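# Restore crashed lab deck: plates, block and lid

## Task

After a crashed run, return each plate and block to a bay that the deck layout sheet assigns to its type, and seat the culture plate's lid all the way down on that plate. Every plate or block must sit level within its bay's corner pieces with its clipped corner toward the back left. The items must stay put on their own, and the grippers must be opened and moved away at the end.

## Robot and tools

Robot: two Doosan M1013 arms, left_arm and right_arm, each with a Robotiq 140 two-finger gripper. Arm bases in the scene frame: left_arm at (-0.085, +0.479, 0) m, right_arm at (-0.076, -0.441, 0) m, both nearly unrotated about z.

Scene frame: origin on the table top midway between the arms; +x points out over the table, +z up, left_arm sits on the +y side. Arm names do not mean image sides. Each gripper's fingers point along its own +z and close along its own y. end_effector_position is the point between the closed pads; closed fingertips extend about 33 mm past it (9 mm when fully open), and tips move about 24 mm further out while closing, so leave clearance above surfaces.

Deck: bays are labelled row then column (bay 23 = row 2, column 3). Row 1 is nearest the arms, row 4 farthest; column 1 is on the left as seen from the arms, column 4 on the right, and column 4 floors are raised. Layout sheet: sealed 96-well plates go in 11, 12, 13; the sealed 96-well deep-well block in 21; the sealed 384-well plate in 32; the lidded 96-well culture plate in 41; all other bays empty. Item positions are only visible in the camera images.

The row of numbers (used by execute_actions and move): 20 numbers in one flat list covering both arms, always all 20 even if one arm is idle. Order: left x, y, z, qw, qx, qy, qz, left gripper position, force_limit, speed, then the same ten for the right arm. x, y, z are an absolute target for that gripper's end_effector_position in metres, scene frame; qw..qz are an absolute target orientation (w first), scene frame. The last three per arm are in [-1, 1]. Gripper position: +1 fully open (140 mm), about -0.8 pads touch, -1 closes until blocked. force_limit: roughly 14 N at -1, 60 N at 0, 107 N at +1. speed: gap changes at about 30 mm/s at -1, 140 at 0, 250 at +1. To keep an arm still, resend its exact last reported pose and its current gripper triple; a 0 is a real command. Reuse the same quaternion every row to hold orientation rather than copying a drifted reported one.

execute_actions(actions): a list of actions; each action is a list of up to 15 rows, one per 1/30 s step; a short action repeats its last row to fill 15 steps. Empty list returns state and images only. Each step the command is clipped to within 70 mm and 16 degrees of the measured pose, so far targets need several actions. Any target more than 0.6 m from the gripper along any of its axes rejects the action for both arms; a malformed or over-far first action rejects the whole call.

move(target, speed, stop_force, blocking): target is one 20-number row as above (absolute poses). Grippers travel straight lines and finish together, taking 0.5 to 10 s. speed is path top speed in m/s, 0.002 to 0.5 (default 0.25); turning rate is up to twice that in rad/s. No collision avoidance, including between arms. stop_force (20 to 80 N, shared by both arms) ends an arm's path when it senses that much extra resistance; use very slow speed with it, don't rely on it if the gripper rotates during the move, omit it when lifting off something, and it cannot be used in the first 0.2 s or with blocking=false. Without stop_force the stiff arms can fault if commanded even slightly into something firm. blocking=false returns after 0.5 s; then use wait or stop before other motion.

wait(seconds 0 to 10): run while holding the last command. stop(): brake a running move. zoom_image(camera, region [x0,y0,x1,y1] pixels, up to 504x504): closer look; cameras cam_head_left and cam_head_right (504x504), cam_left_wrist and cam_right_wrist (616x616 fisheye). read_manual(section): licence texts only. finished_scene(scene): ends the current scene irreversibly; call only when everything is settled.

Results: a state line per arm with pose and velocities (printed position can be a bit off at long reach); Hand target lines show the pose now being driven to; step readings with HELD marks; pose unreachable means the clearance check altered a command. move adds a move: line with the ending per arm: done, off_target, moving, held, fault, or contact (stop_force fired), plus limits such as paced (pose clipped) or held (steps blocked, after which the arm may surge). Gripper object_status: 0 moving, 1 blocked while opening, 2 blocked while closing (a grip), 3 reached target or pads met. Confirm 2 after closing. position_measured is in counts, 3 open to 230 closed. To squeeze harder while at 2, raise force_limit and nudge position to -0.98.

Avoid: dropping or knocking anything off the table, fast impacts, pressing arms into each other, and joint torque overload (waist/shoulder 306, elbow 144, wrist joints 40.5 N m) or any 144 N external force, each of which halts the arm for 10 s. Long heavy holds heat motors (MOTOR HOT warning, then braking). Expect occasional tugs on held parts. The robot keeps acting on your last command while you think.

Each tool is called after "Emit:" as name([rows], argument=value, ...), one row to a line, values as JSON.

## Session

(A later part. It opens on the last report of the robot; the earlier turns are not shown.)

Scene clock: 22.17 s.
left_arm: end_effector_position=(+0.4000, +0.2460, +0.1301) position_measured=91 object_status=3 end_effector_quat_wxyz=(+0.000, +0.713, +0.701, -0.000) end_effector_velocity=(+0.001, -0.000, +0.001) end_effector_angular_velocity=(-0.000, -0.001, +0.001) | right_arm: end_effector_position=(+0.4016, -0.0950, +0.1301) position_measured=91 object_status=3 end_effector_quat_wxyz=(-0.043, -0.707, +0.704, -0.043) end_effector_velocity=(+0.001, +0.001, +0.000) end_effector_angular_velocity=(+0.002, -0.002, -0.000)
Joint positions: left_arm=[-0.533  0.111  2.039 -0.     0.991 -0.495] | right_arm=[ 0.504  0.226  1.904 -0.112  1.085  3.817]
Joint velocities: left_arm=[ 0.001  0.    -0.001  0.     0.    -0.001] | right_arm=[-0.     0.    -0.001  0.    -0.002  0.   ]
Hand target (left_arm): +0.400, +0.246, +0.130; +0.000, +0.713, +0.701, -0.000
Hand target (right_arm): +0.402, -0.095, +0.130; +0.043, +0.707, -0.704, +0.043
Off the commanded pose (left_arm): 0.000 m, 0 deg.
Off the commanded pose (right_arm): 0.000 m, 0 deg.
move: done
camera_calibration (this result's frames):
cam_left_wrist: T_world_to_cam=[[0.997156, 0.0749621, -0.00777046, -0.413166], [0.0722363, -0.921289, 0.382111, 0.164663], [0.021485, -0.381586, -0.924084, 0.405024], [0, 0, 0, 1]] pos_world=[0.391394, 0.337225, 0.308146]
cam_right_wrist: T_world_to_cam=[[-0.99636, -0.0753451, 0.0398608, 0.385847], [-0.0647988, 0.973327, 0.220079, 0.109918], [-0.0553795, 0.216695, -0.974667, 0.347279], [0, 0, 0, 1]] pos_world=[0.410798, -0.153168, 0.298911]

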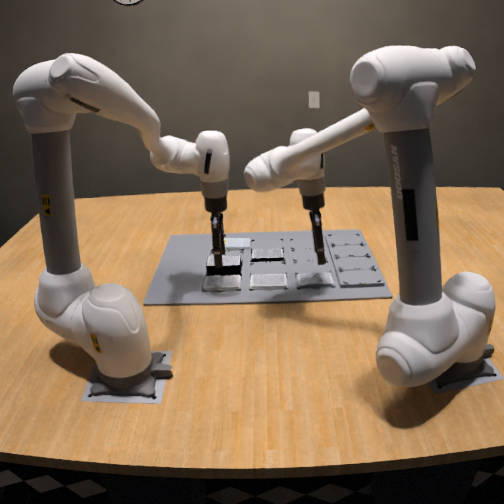

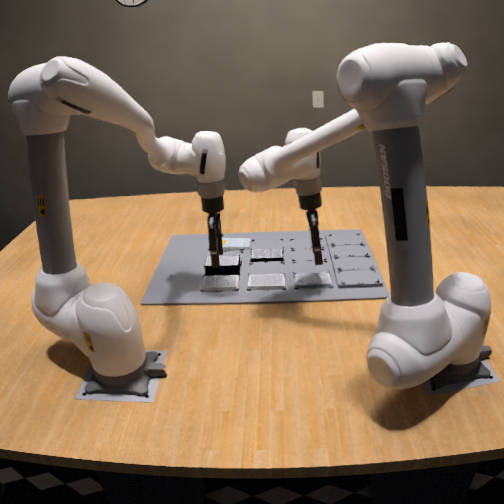

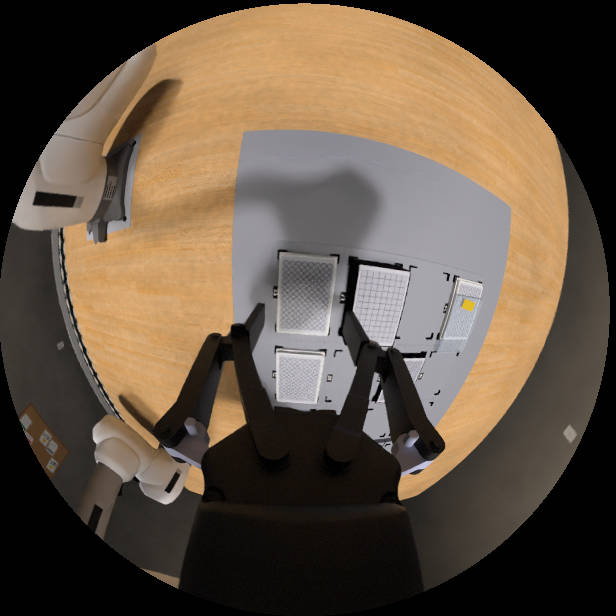

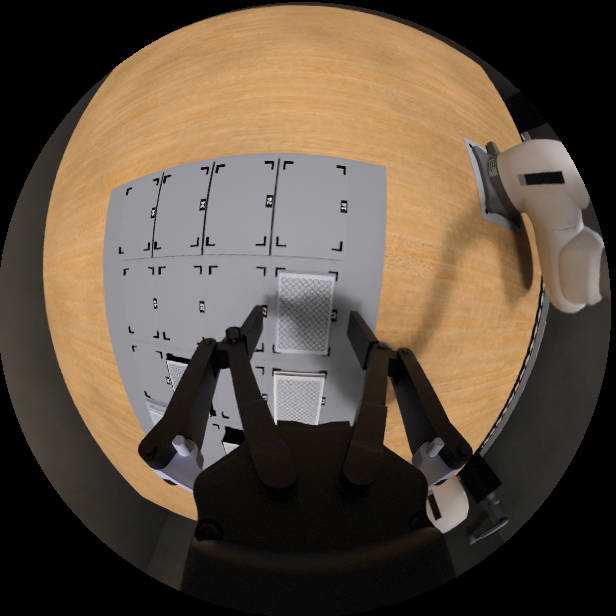

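Emit:
move(target=[0.728,0.215,0.10,0,0.7133,0.7009,0,0.45,-0.5,-0.6,0.40,-0.30,0.2,0,0.7071,-0.7071,0,0.3,0,-0.6], speed=0.3)

Emit:
zoom_image(camera="cam_left_wrist", region=[200, 200, 420, 420])

Emit:
zoom_image(camera="cam_head_left", region=[190, 215, 290, 275])

Scene clock: 23.97 s.
left_arm: end_effector_position=(+0.7279, +0.2148, +0.0996) position_measured=72 object_status=3 end_effector_quat_wxyz=(+0.000, +0.713, +0.701, -0.000) end_effector_velocity=(-0.000, +0.000, -0.000) end_effector_angular_velocity=(+0.001, +0.000, -0.002) | right_arm: end_effector_position=(+0.3997, -0.3004, +0.2001) position_measured=91 object_status=3 end_effector_quat_wxyz=(-0.000, -0.707, +0.707, -0.000) end_effector_velocity=(+0.000, -0.000, +0.000) end_effector_angular_velocity=(+0.000, -0.000, -0.001)
Joint positions: left_arm=[-0.375  0.593  1.412 -0.     1.137 -0.337] | right_arm=[ 0.097 -0.016  2.031 -0.     1.128  3.359]
Joint velocities: left_arm=[-0.     0.    -0.     0.001  0.001  0.001] | right_arm=[-0.001 -0.    -0.     0.    -0.    -0.   ]
Hand target (left_arm): +0.728, +0.215, +0.100; +0.000, +0.713, +0.701, -0.000
Hand target (right_arm): +0.400, -0.300, +0.200; +0.000, +0.707, -0.707, +0.000
Off the commanded pose (left_arm): 0.000 m, 0 deg.
Off the commanded pose (right_arm): 0.000 m, 0 deg.
move: done
camera_calibration (this result's frames):
cam_left_wrist: T_world_to_cam=[[0.997153, 0.07501, -0.00769986, -0.738036], [0.0722522, -0.921261, 0.382176, 0.123862], [0.0215734, -0.381644, -0.924058, 0.357841], [0, 0, 0, 1]] pos_world=[0.719266, 0.306037, 0.277646]
cam_right_wrist: T_world_to_cam=[[-0.996713, -0.0748309, 0.0310536, 0.367753], [-0.0600682, 0.939746, 0.336555, 0.258985], [-0.0543672, 0.333583, -0.941152, 0.487917], [0, 0, 0, 1]] pos_world=[0.408627, -0.378621, 0.360621]

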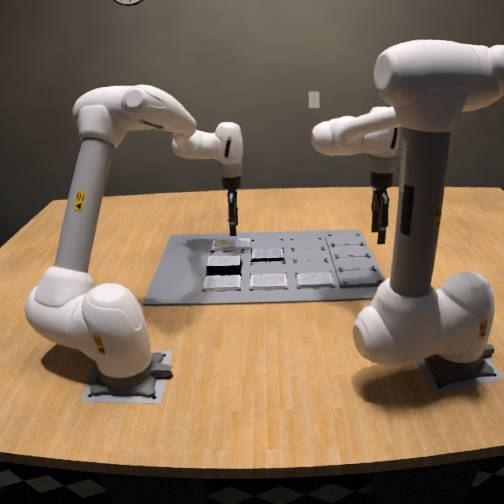

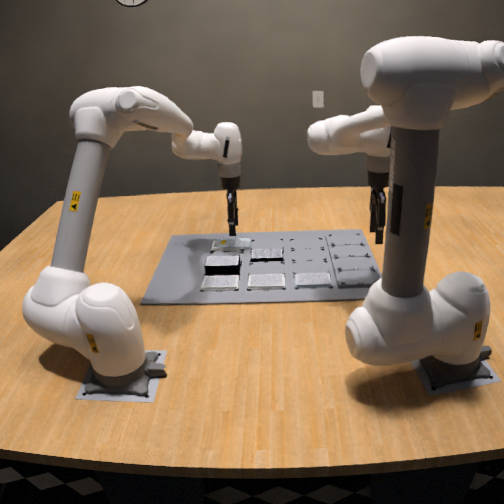

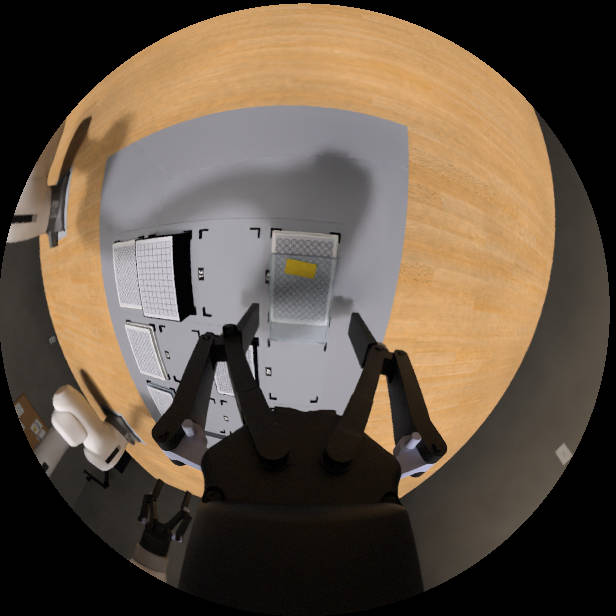

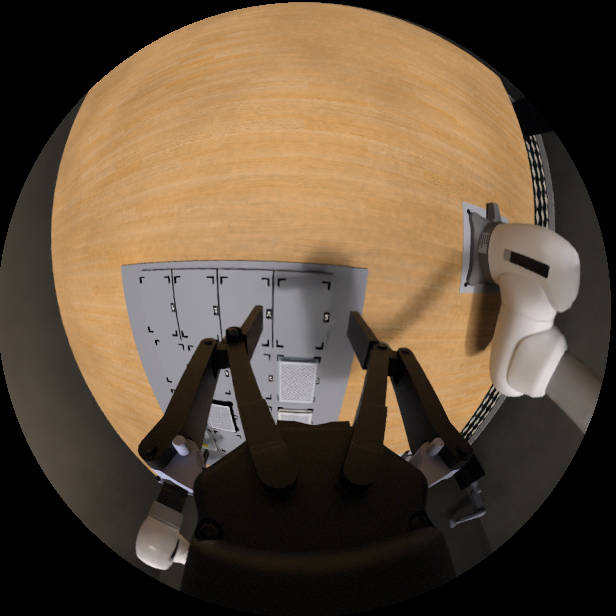

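Region (200, 200, 420, 420) of cam_left_wrist's 616x616 image, scaled by 2.291, with more detail than that image has.

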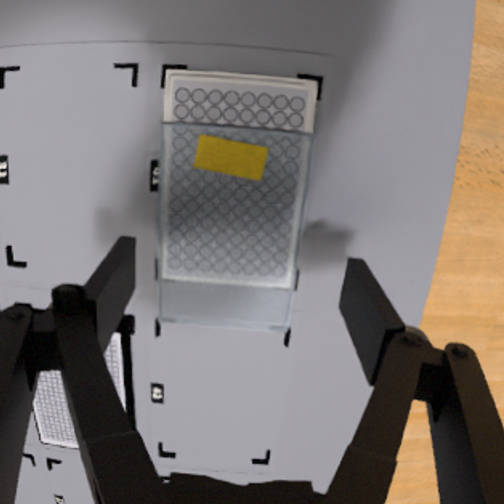

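Region (190, 215, 290, 275) of cam_head_left's 504x504 image, scaled by 5.040, with more detail than that image has; it fills the top 302 rows of this view, and the rest is white.

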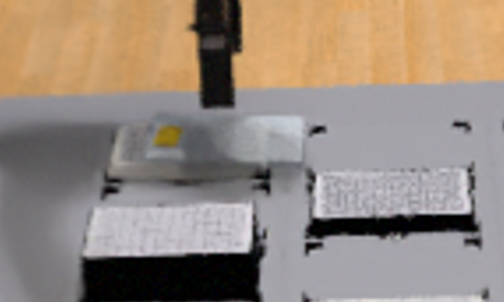

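Emit:
move(target=[0.725,0.232,0.047,0,0.7133,0.7009,0,0.4,-0.5,-0.6,0.40,-0.30,0.2,0,0.7071,-0.7071,0,0.3,0,-0.6], speed=0.08)

Emit:
zoom_image(camera="cam_left_wrist", region=[200, 200, 420, 420])

Emit:
zoom_image(camera="cam_head_left", region=[190, 215, 290, 275])

Scene clock: 25.60 s.
left_arm: end_effector_position=(+0.7250, +0.2320, +0.0469) position_measured=78 object_status=3 end_effector_quat_wxyz=(-0.000, +0.713, +0.701, -0.000) end_effector_velocity=(+0.001, +0.000, +0.000) end_effector_angular_velocity=(+0.001, -0.000, +0.002) | right_arm: end_effector_position=(+0.4000, -0.3000, +0.2000) position_measured=91 object_status=3 end_effector_quat_wxyz=(+0.000, -0.707, +0.707, -0.000) end_effector_velocity=(+0.000, -0.000, +0.000) end_effector_angular_velocity=(-0.000, +0.000, -0.000)
Joint positions: left_arm=[-0.357  0.62   1.47  -0.     1.051 -0.319] | right_arm=[ 0.098 -0.016  2.03   0.     1.127  3.359]
Joint velocities: left_arm=[ 0.     0.    -0.001  0.001  0.001 -0.002] | right_arm=[-0.001 -0.     0.    -0.     0.    -0.   ]
Hand target (left_arm): +0.725, +0.232, +0.047; -0.000, +0.713, +0.701, +0.000
Hand target (right_arm): +0.400, -0.300, +0.200; -0.000, +0.707, -0.707, +0.000
Off the commanded pose (left_arm): 0.000 m, 0 deg.
Off the commanded pose (right_arm): 0.000 m, 0 deg.
move: done
camera_calibration (this result's frames):
cam_left_wrist: T_world_to_cam=[[0.997136, 0.0752209, -0.00789752, -0.736827], [0.0725269, -0.92132, 0.381981, 0.159969], [0.0214568, -0.38146, -0.924136, 0.315848], [0, 0, 0, 1]] pos_world=[0.716337, 0.32329, 0.224963]
cam_right_wrist: T_world_to_cam=[[-0.996704, -0.0749638, 0.0309976, 0.368036], [-0.0601882, 0.939589, 0.336971, 0.258604], [-0.0543856, 0.333995, -0.941005, 0.48784], [0, 0, 0, 1]] pos_world=[0.40892, -0.378328, 0.360509]

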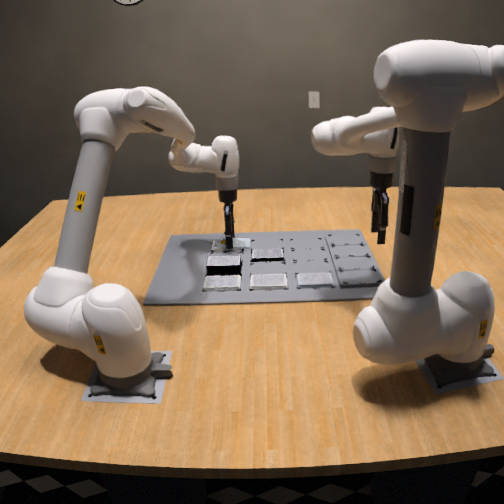

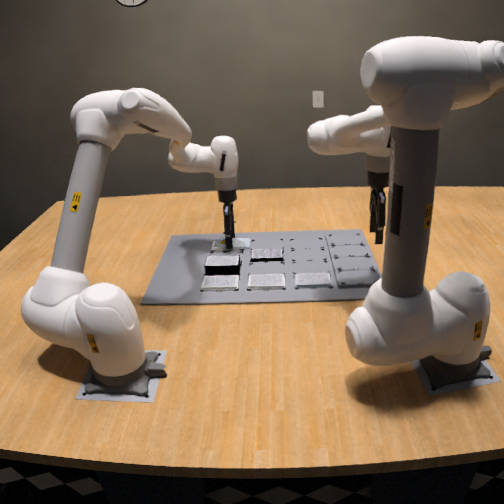

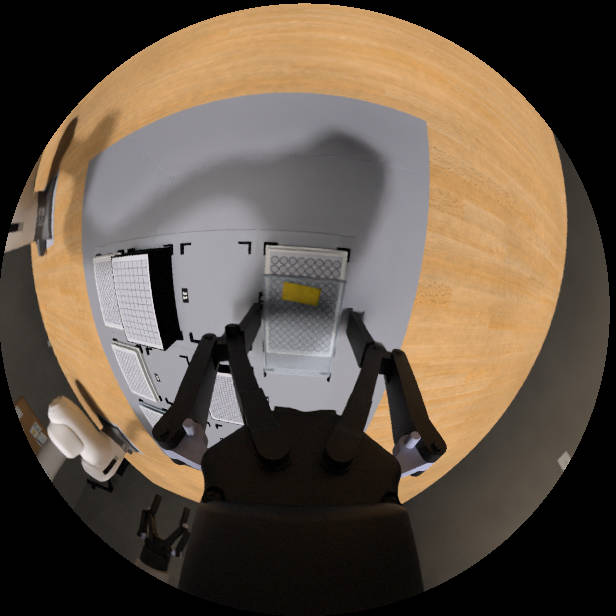

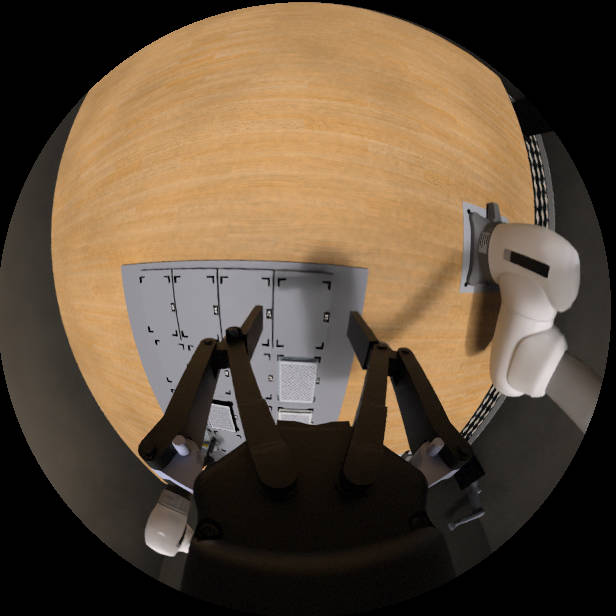

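Region (200, 200, 420, 420) of cam_left_wrist's 616x616 image, scaled by 2.291, with more detail than that image has.

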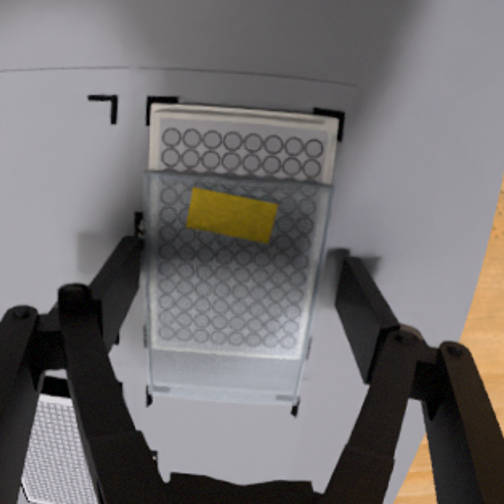

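Region (190, 215, 290, 275) of cam_head_left's 504x504 image, scaled by 5.040, with more detail than that image has; it fills the top 302 rows of this view, and the rest is white.

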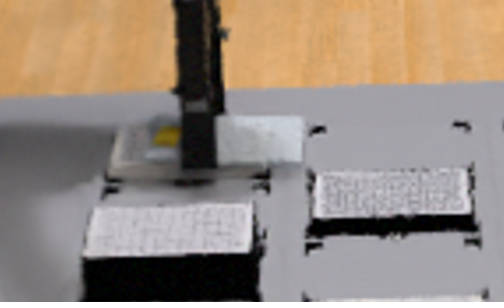

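Emit:
move(target=[0.722,0.232,0.046,0,0.7133,0.7009,0,0.4,-0.5,-0.6,0.40,-0.30,0.2,0,0.7071,-0.7071,0,0.3,0,-0.6], speed=0.03)

Emit:
move(target=[0.722,0.232,0.046,0,0.7133,0.7009,0,-1,-0.5,-0.6,0.40,-0.30,0.2,0,0.7071,-0.7071,0,0.3,0,-0.6], speed=0.03)

Emit:
move(target=[0.7224,0.254,0.049,0,0.7133,0.7009,0,-1,-0.5,-0.6,0.40,-0.30,0.2,0,0.7071,-0.7071,0,0.3,0,-0.6], speed=0.03)

Emit:
zoom_image(camera="cam_left_wrist", region=[200, 200, 420, 420])

Emit:
zoom_image(camera="cam_head_left", region=[190, 215, 290, 275])

Scene clock: 26.67 s.
left_arm: end_effector_position=(+0.7220, +0.2320, +0.0460) position_measured=78 object_status=3 end_effector_quat_wxyz=(-0.000, +0.713, +0.701, +0.000) end_effector_velocity=(-0.000, -0.001, -0.001) end_effector_angular_velocity=(-0.001, +0.002, -0.000) | right_arm: end_effector_position=(+0.4000, -0.3000, +0.2000) position_measured=91 object_status=3 end_effector_quat_wxyz=(+0.000, -0.707, +0.707, -0.000) end_effector_velocity=(+0.000, +0.000, +0.000) end_effector_angular_velocity=(+0.001, -0.000, -0.002)
Joint positions: left_arm=[-0.359  0.617  1.478  0.     1.047 -0.321] | right_arm=[ 0.098 -0.016  2.03   0.     1.127  3.359]
Joint velocities: left_arm=[-0.     0.002 -0.001 -0.002  0.001  0.001] | right_arm=[-0.    -0.    -0.     0.001 -0.     0.001]
Hand target (left_arm): +0.722, +0.232, +0.046; -0.000, +0.713, +0.701, +0.000
Hand target (right_arm): +0.400, -0.300, +0.200; -0.000, +0.707, -0.707, -0.000
Off the commanded pose (left_arm): 0.000 m, 0 deg.
Off the commanded pose (right_arm): 0.000 m, 0 deg.
move: done
camera_calibration (this result's frames):
cam_left_wrist: T_world_to_cam=[[0.997144, 0.0751159, -0.0077807, -0.733872], [0.0723852, -0.921328, 0.381988, 0.160616], [0.0215248, -0.38146, -0.924135, 0.315029], [0, 0, 0, 1]] pos_world=[0.713369, 0.323277, 0.224066]
cam_right_wrist: T_world_to_cam=[[-0.996704, -0.0749653, 0.0309976, 0.368036], [-0.0601896, 0.939589, 0.336971, 0.258604], [-0.0543862, 0.333995, -0.941005, 0.487839], [0, 0, 0, 1]] pos_world=[0.40892, -0.378327, 0.360509]

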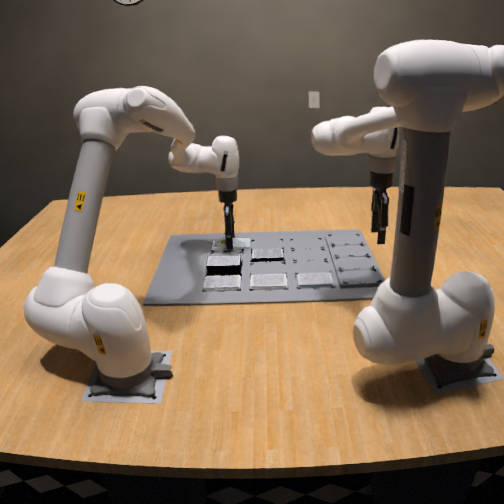

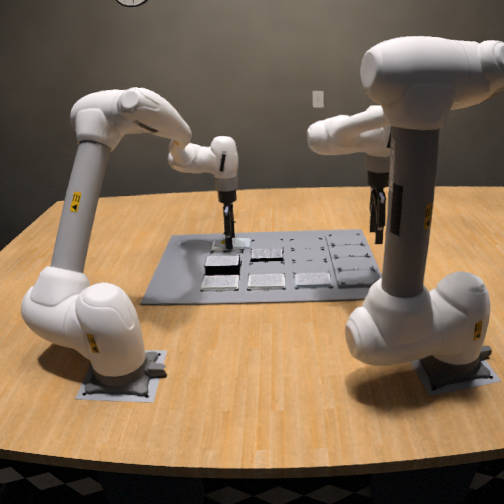

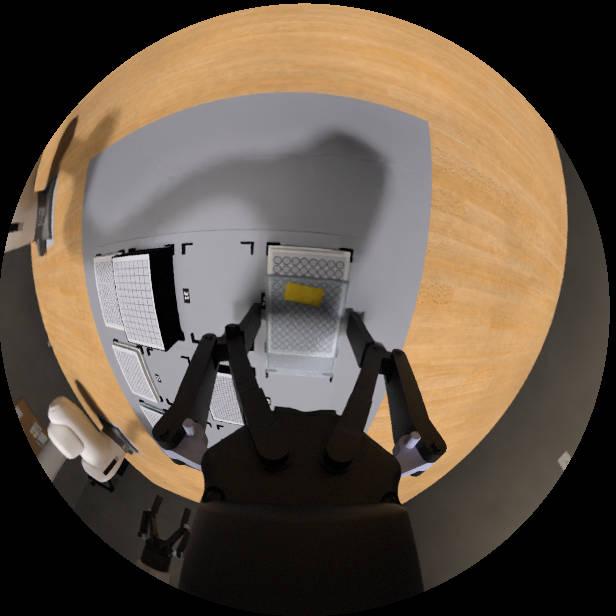

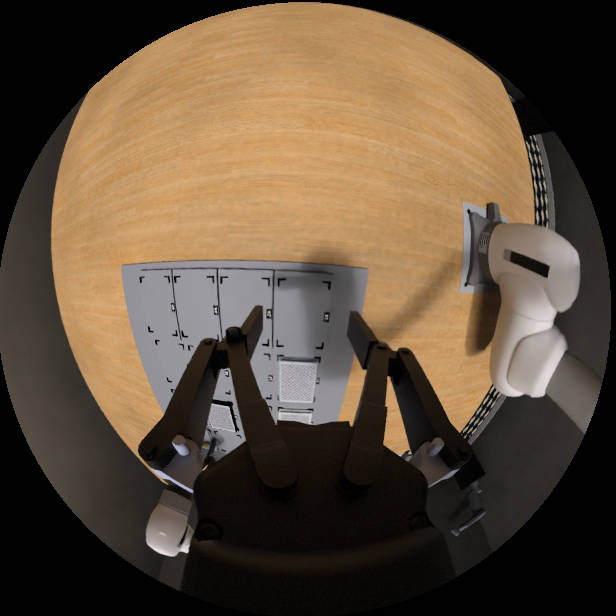

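Scene clock: 27.37 s.
left_arm: end_effector_position=(+0.7220, +0.2320, +0.0461) position_measured=103 object_status=2 end_effector_quat_wxyz=(+0.000, +0.713, +0.701, +0.000) end_effector_velocity=(+0.000, +0.000, +0.001) end_effector_angular_velocity=(-0.001, -0.000, +0.001) | right_arm: end_effector_position=(+0.4000, -0.3000, +0.2000) position_measured=91 object_status=3 end_effector_quat_wxyz=(+0.000, -0.707, +0.707, -0.000) end_effector_velocity=(+0.000, -0.000, +0.000) end_effector_angular_velocity=(-0.000, +0.000, +0.001)
Joint positions: left_arm=[-0.359  0.617  1.478  0.     1.047 -0.321] | right_arm=[ 0.098 -0.016  2.03   0.     1.127  3.359]
Joint velocities: left_arm=[ 0.001 -0.001  0.    -0.001  0.    -0.   ] | right_arm=[-0.     0.    -0.    -0.     0.    -0.001]
Hand target (left_arm): +0.722, +0.232, +0.046; -0.000, +0.713, +0.701, +0.000
Hand target (right_arm): +0.400, -0.300, +0.200; -0.000, +0.707, -0.707, -0.000
Off the commanded pose (left_arm): 0.000 m, 0 deg.
Off the commanded pose (right_arm): 0.000 m, 0 deg.
move: done
camera_calibration (this result's frames):
cam_left_wrist: T_world_to_cam=[[0.997146, 0.0751032, -0.00769643, -0.733877], [0.0723405, -0.921317, 0.382022, 0.160599], [0.0216002, -0.381489, -0.924121, 0.315044], [0, 0, 0, 1]] pos_world=[0.713359, 0.323265, 0.224138]
cam_right_wrist: T_world_to_cam=[[-0.996704, -0.0749653, 0.0309977, 0.368036], [-0.0601896, 0.939589, 0.336971, 0.258604], [-0.0543862, 0.333995, -0.941005, 0.48784], [0, 0, 0, 1]] pos_world=[0.40892, -0.378327, 0.360509]

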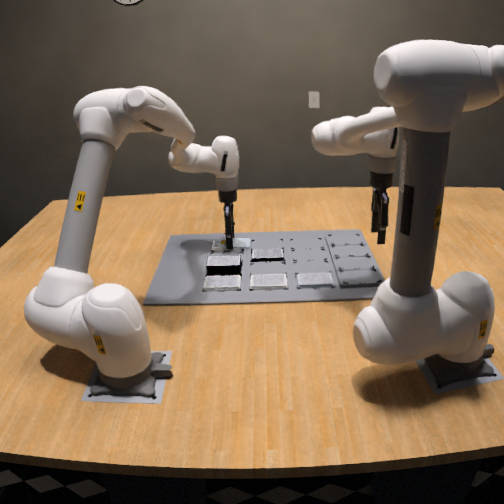

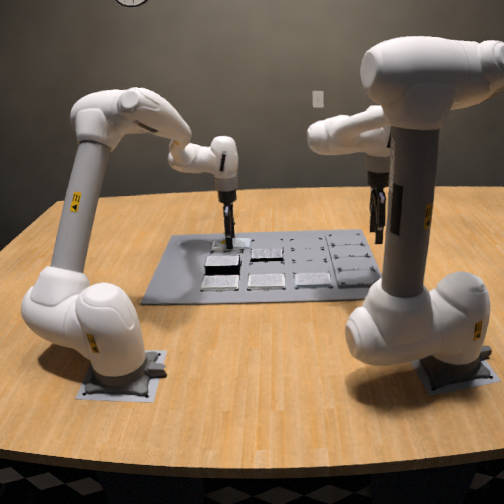

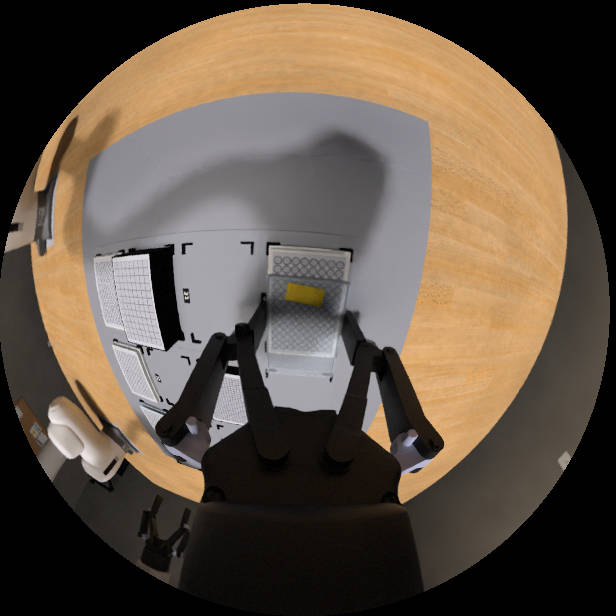

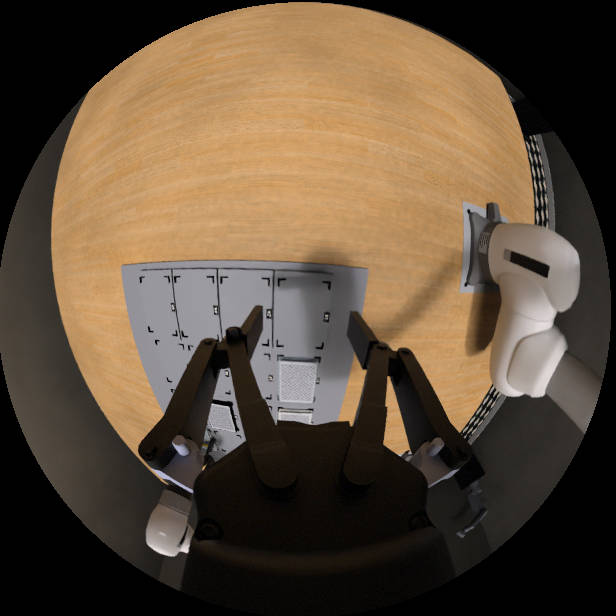

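Scene clock: 28.33 s.
left_arm: end_effector_position=(+0.7224, +0.2540, +0.0490) position_measured=103 object_status=2 end_effector_quat_wxyz=(+0.000, +0.713, +0.701, +0.000) end_effector_velocity=(-0.000, +0.000, -0.000) end_effector_angular_velocity=(+0.000, +0.000, -0.002) | right_arm: end_effector_position=(+0.4000, -0.3000, +0.2000) position_measured=91 object_status=3 end_effector_quat_wxyz=(+0.000, -0.707, +0.707, -0.000) end_effector_velocity=(+0.000, +0.001, +0.000) end_effector_angular_velocity=(+0.001, -0.002, +0.001)
Joint positions: left_arm=[-0.334  0.607  1.49   0.     1.045 -0.296] | right_arm=[ 0.098 -0.016  2.03   0.     1.127  3.359]
Joint velocities: left_arm=[ 0.     0.     0.     0.    -0.     0.002] | right_arm=[ 0.001 -0.     0.     0.    -0.002 -0.   ]
Hand target (left_arm): +0.722, +0.254, +0.049; +0.000, +0.713, +0.701, +0.000
Hand target (right_arm): +0.400, -0.300, +0.200; -0.000, +0.707, -0.707, -0.000
Off the commanded pose (left_arm): 0.000 m, 0 deg.
Off the commanded pose (right_arm): 0.000 m, 0 deg.
move: done
camera_calibration (this result's frames):
cam_left_wrist: T_world_to_cam=[[0.997144, 0.0751269, -0.00775145, -0.735945], [0.072384, -0.921324, 0.381999, 0.179713], [0.0215568, -0.381469, -0.92413, 0.326182], [0, 0, 0, 1]] pos_world=[0.713803, 0.345292, 0.22708]
cam_right_wrist: T_world_to_cam=[[-0.996704, -0.0749652, 0.0309976, 0.368036], [-0.0601896, 0.939589, 0.336971, 0.258603], [-0.0543861, 0.333995, -0.941005, 0.48784], [0, 0, 0, 1]] pos_world=[0.40892, -0.378327, 0.360509]

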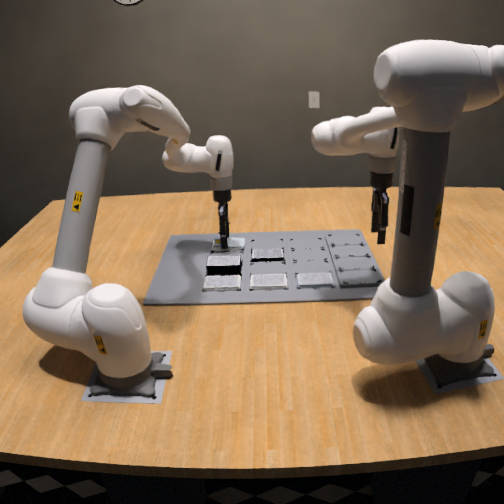

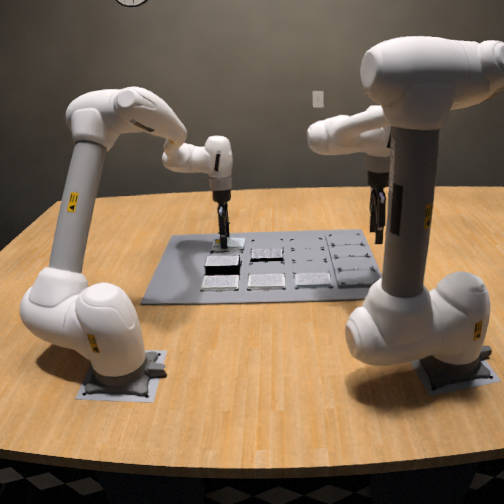

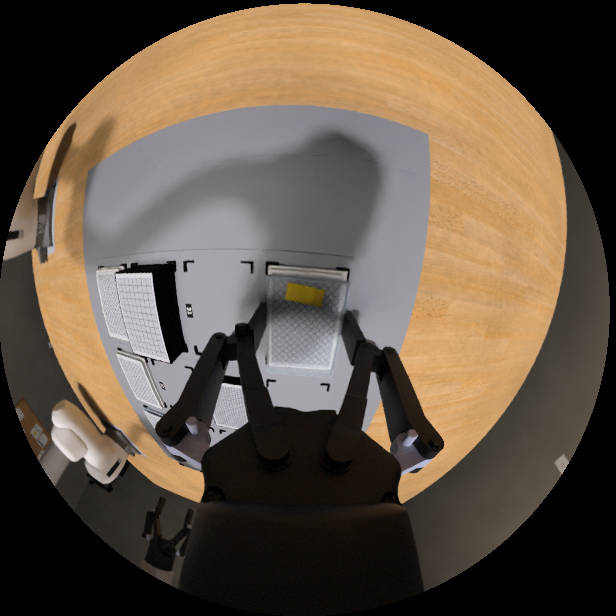

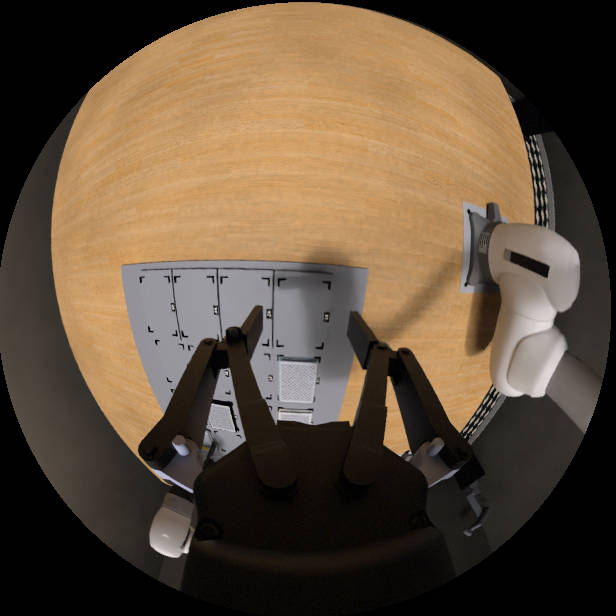

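Region (200, 200, 420, 420) of cam_left_wrist's 616x616 image, scaled by 2.291, with more detail than that image has.

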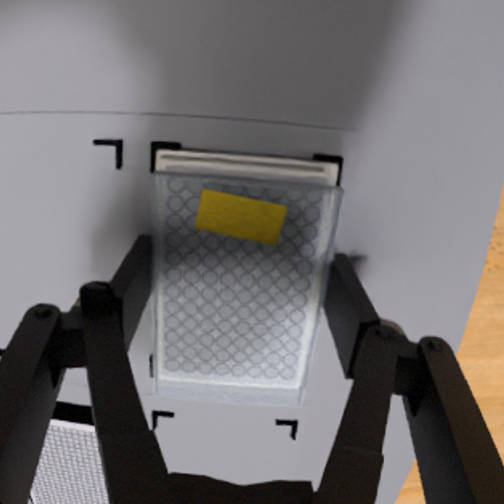

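Region (190, 215, 290, 275) of cam_head_left's 504x504 image, scaled by 5.040, with more detail than that image has; it fills the top 302 rows of this view, and the rest is white.

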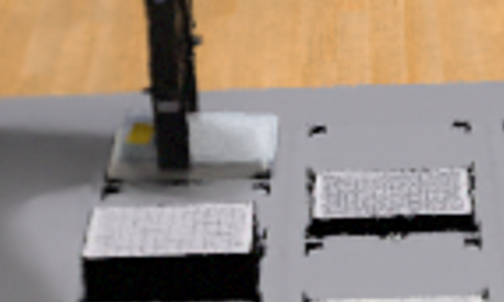

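Emit:
move(target=[0.722,0.2595,0.049,0,0.7133,0.7009,0,-1,-0.5,-0.6,0.40,-0.30,0.2,0,0.7071,-0.7071,0,0.3,0,-0.6], speed=0.008, stop_force=20)

Emit:
zoom_image(camera="cam_left_wrist", region=[230, 240, 390, 400])

Emit:
zoom_image(camera="cam_head_left", region=[200, 225, 260, 260])

Scene clock: 29.57 s.
left_arm: end_effector_position=(+0.7220, +0.2595, +0.0490) position_measured=103 object_status=2 end_effector_quat_wxyz=(-0.000, +0.713, +0.701, +0.000) end_effector_velocity=(+0.001, -0.000, +0.000) end_effector_angular_velocity=(+0.000, -0.001, -0.001) | right_arm: end_effector_position=(+0.4000, -0.3000, +0.2000) position_measured=91 object_status=3 end_effector_quat_wxyz=(+0.000, -0.707, +0.707, -0.000) end_effector_velocity=(-0.000, -0.000, +0.000) end_effector_angular_velocity=(-0.001, +0.001, -0.001)
Joint positions: left_arm=[-0.328  0.604  1.494  0.     1.043 -0.289] | right_arm=[ 0.098 -0.016  2.03   0.     1.127  3.359]
Joint velocities: left_arm=[-0.     0.    -0.001  0.     0.     0.   ] | right_arm=[-0.    -0.    -0.    -0.001  0.001  0.001]
Hand target (left_arm): +0.722, +0.260, +0.049; +0.000, +0.713, +0.701, +0.000
Hand target (right_arm): +0.400, -0.300, +0.200; -0.000, +0.707, -0.707, -0.000
Off the commanded pose (left_arm): 0.000 m, 0 deg.
Off the commanded pose (right_arm): 0.000 m, 0 deg.
move: done
camera_calibration (this result's frames):
cam_left_wrist: T_world_to_cam=[[0.997145, 0.0751091, -0.00777344, -0.735918], [0.0723761, -0.921328, 0.381991, 0.184804], [0.0215291, -0.381463, -0.924134, 0.328288], [0, 0, 0, 1]] pos_world=[0.713374, 0.350769, 0.227068]
cam_right_wrist: T_world_to_cam=[[-0.996706, -0.0749394, 0.0309972, 0.368045], [-0.0601654, 0.939591, 0.336971, 0.258594], [-0.0543771, 0.333996, -0.941005, 0.487836], [0, 0, 0, 1]] pos_world=[0.408918, -0.378327, 0.360509]

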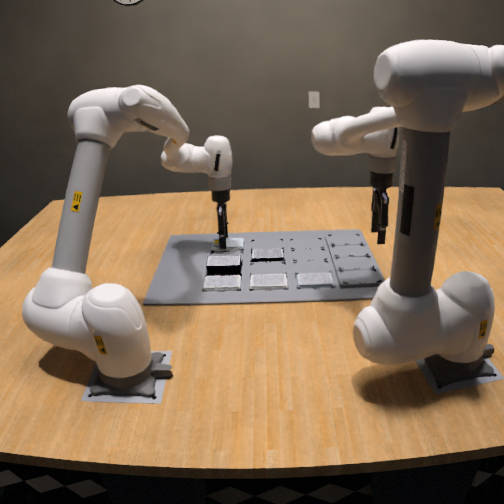

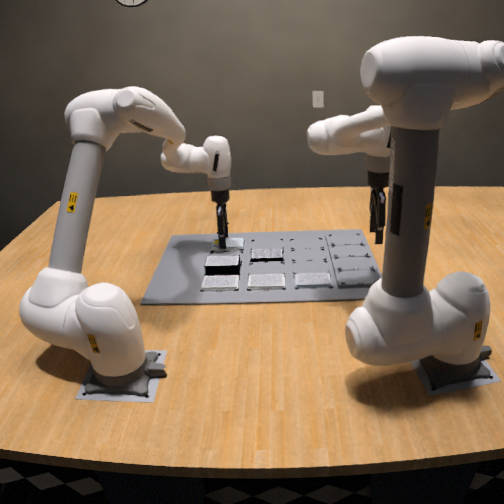

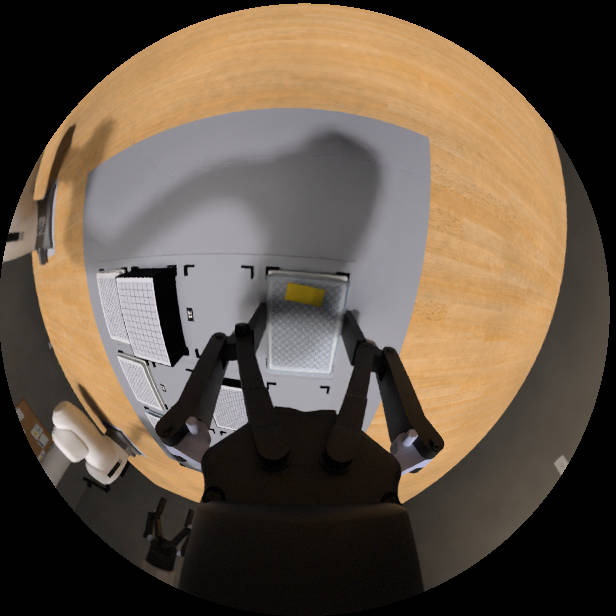

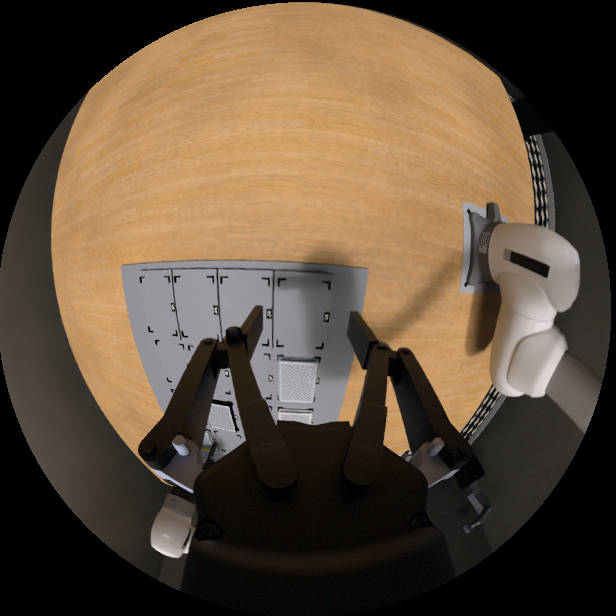

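Region (230, 240, 390, 400) of cam_left_wrist's 616x616 image, scaled by 3.150, with more detail than that image has.

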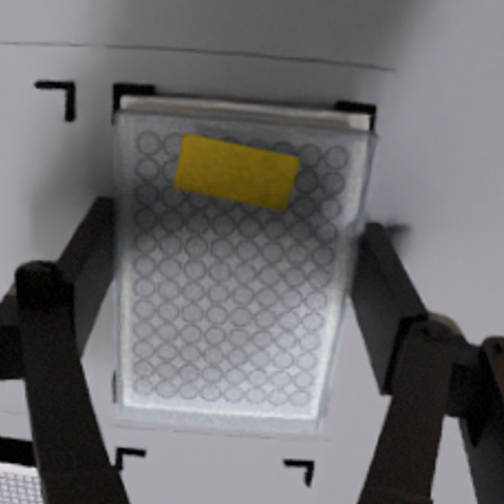

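Region (200, 225, 260, 260) of cam_head_left's 504x504 image, scaled by 8.400, with more detail than that image has; it fills the top 294 rows of this view, and the rest is white.

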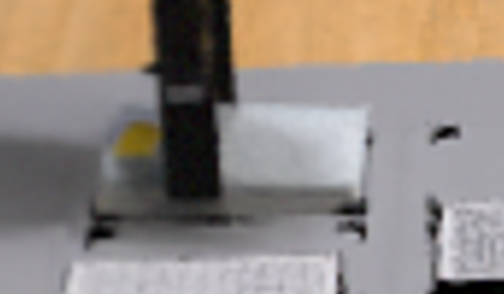

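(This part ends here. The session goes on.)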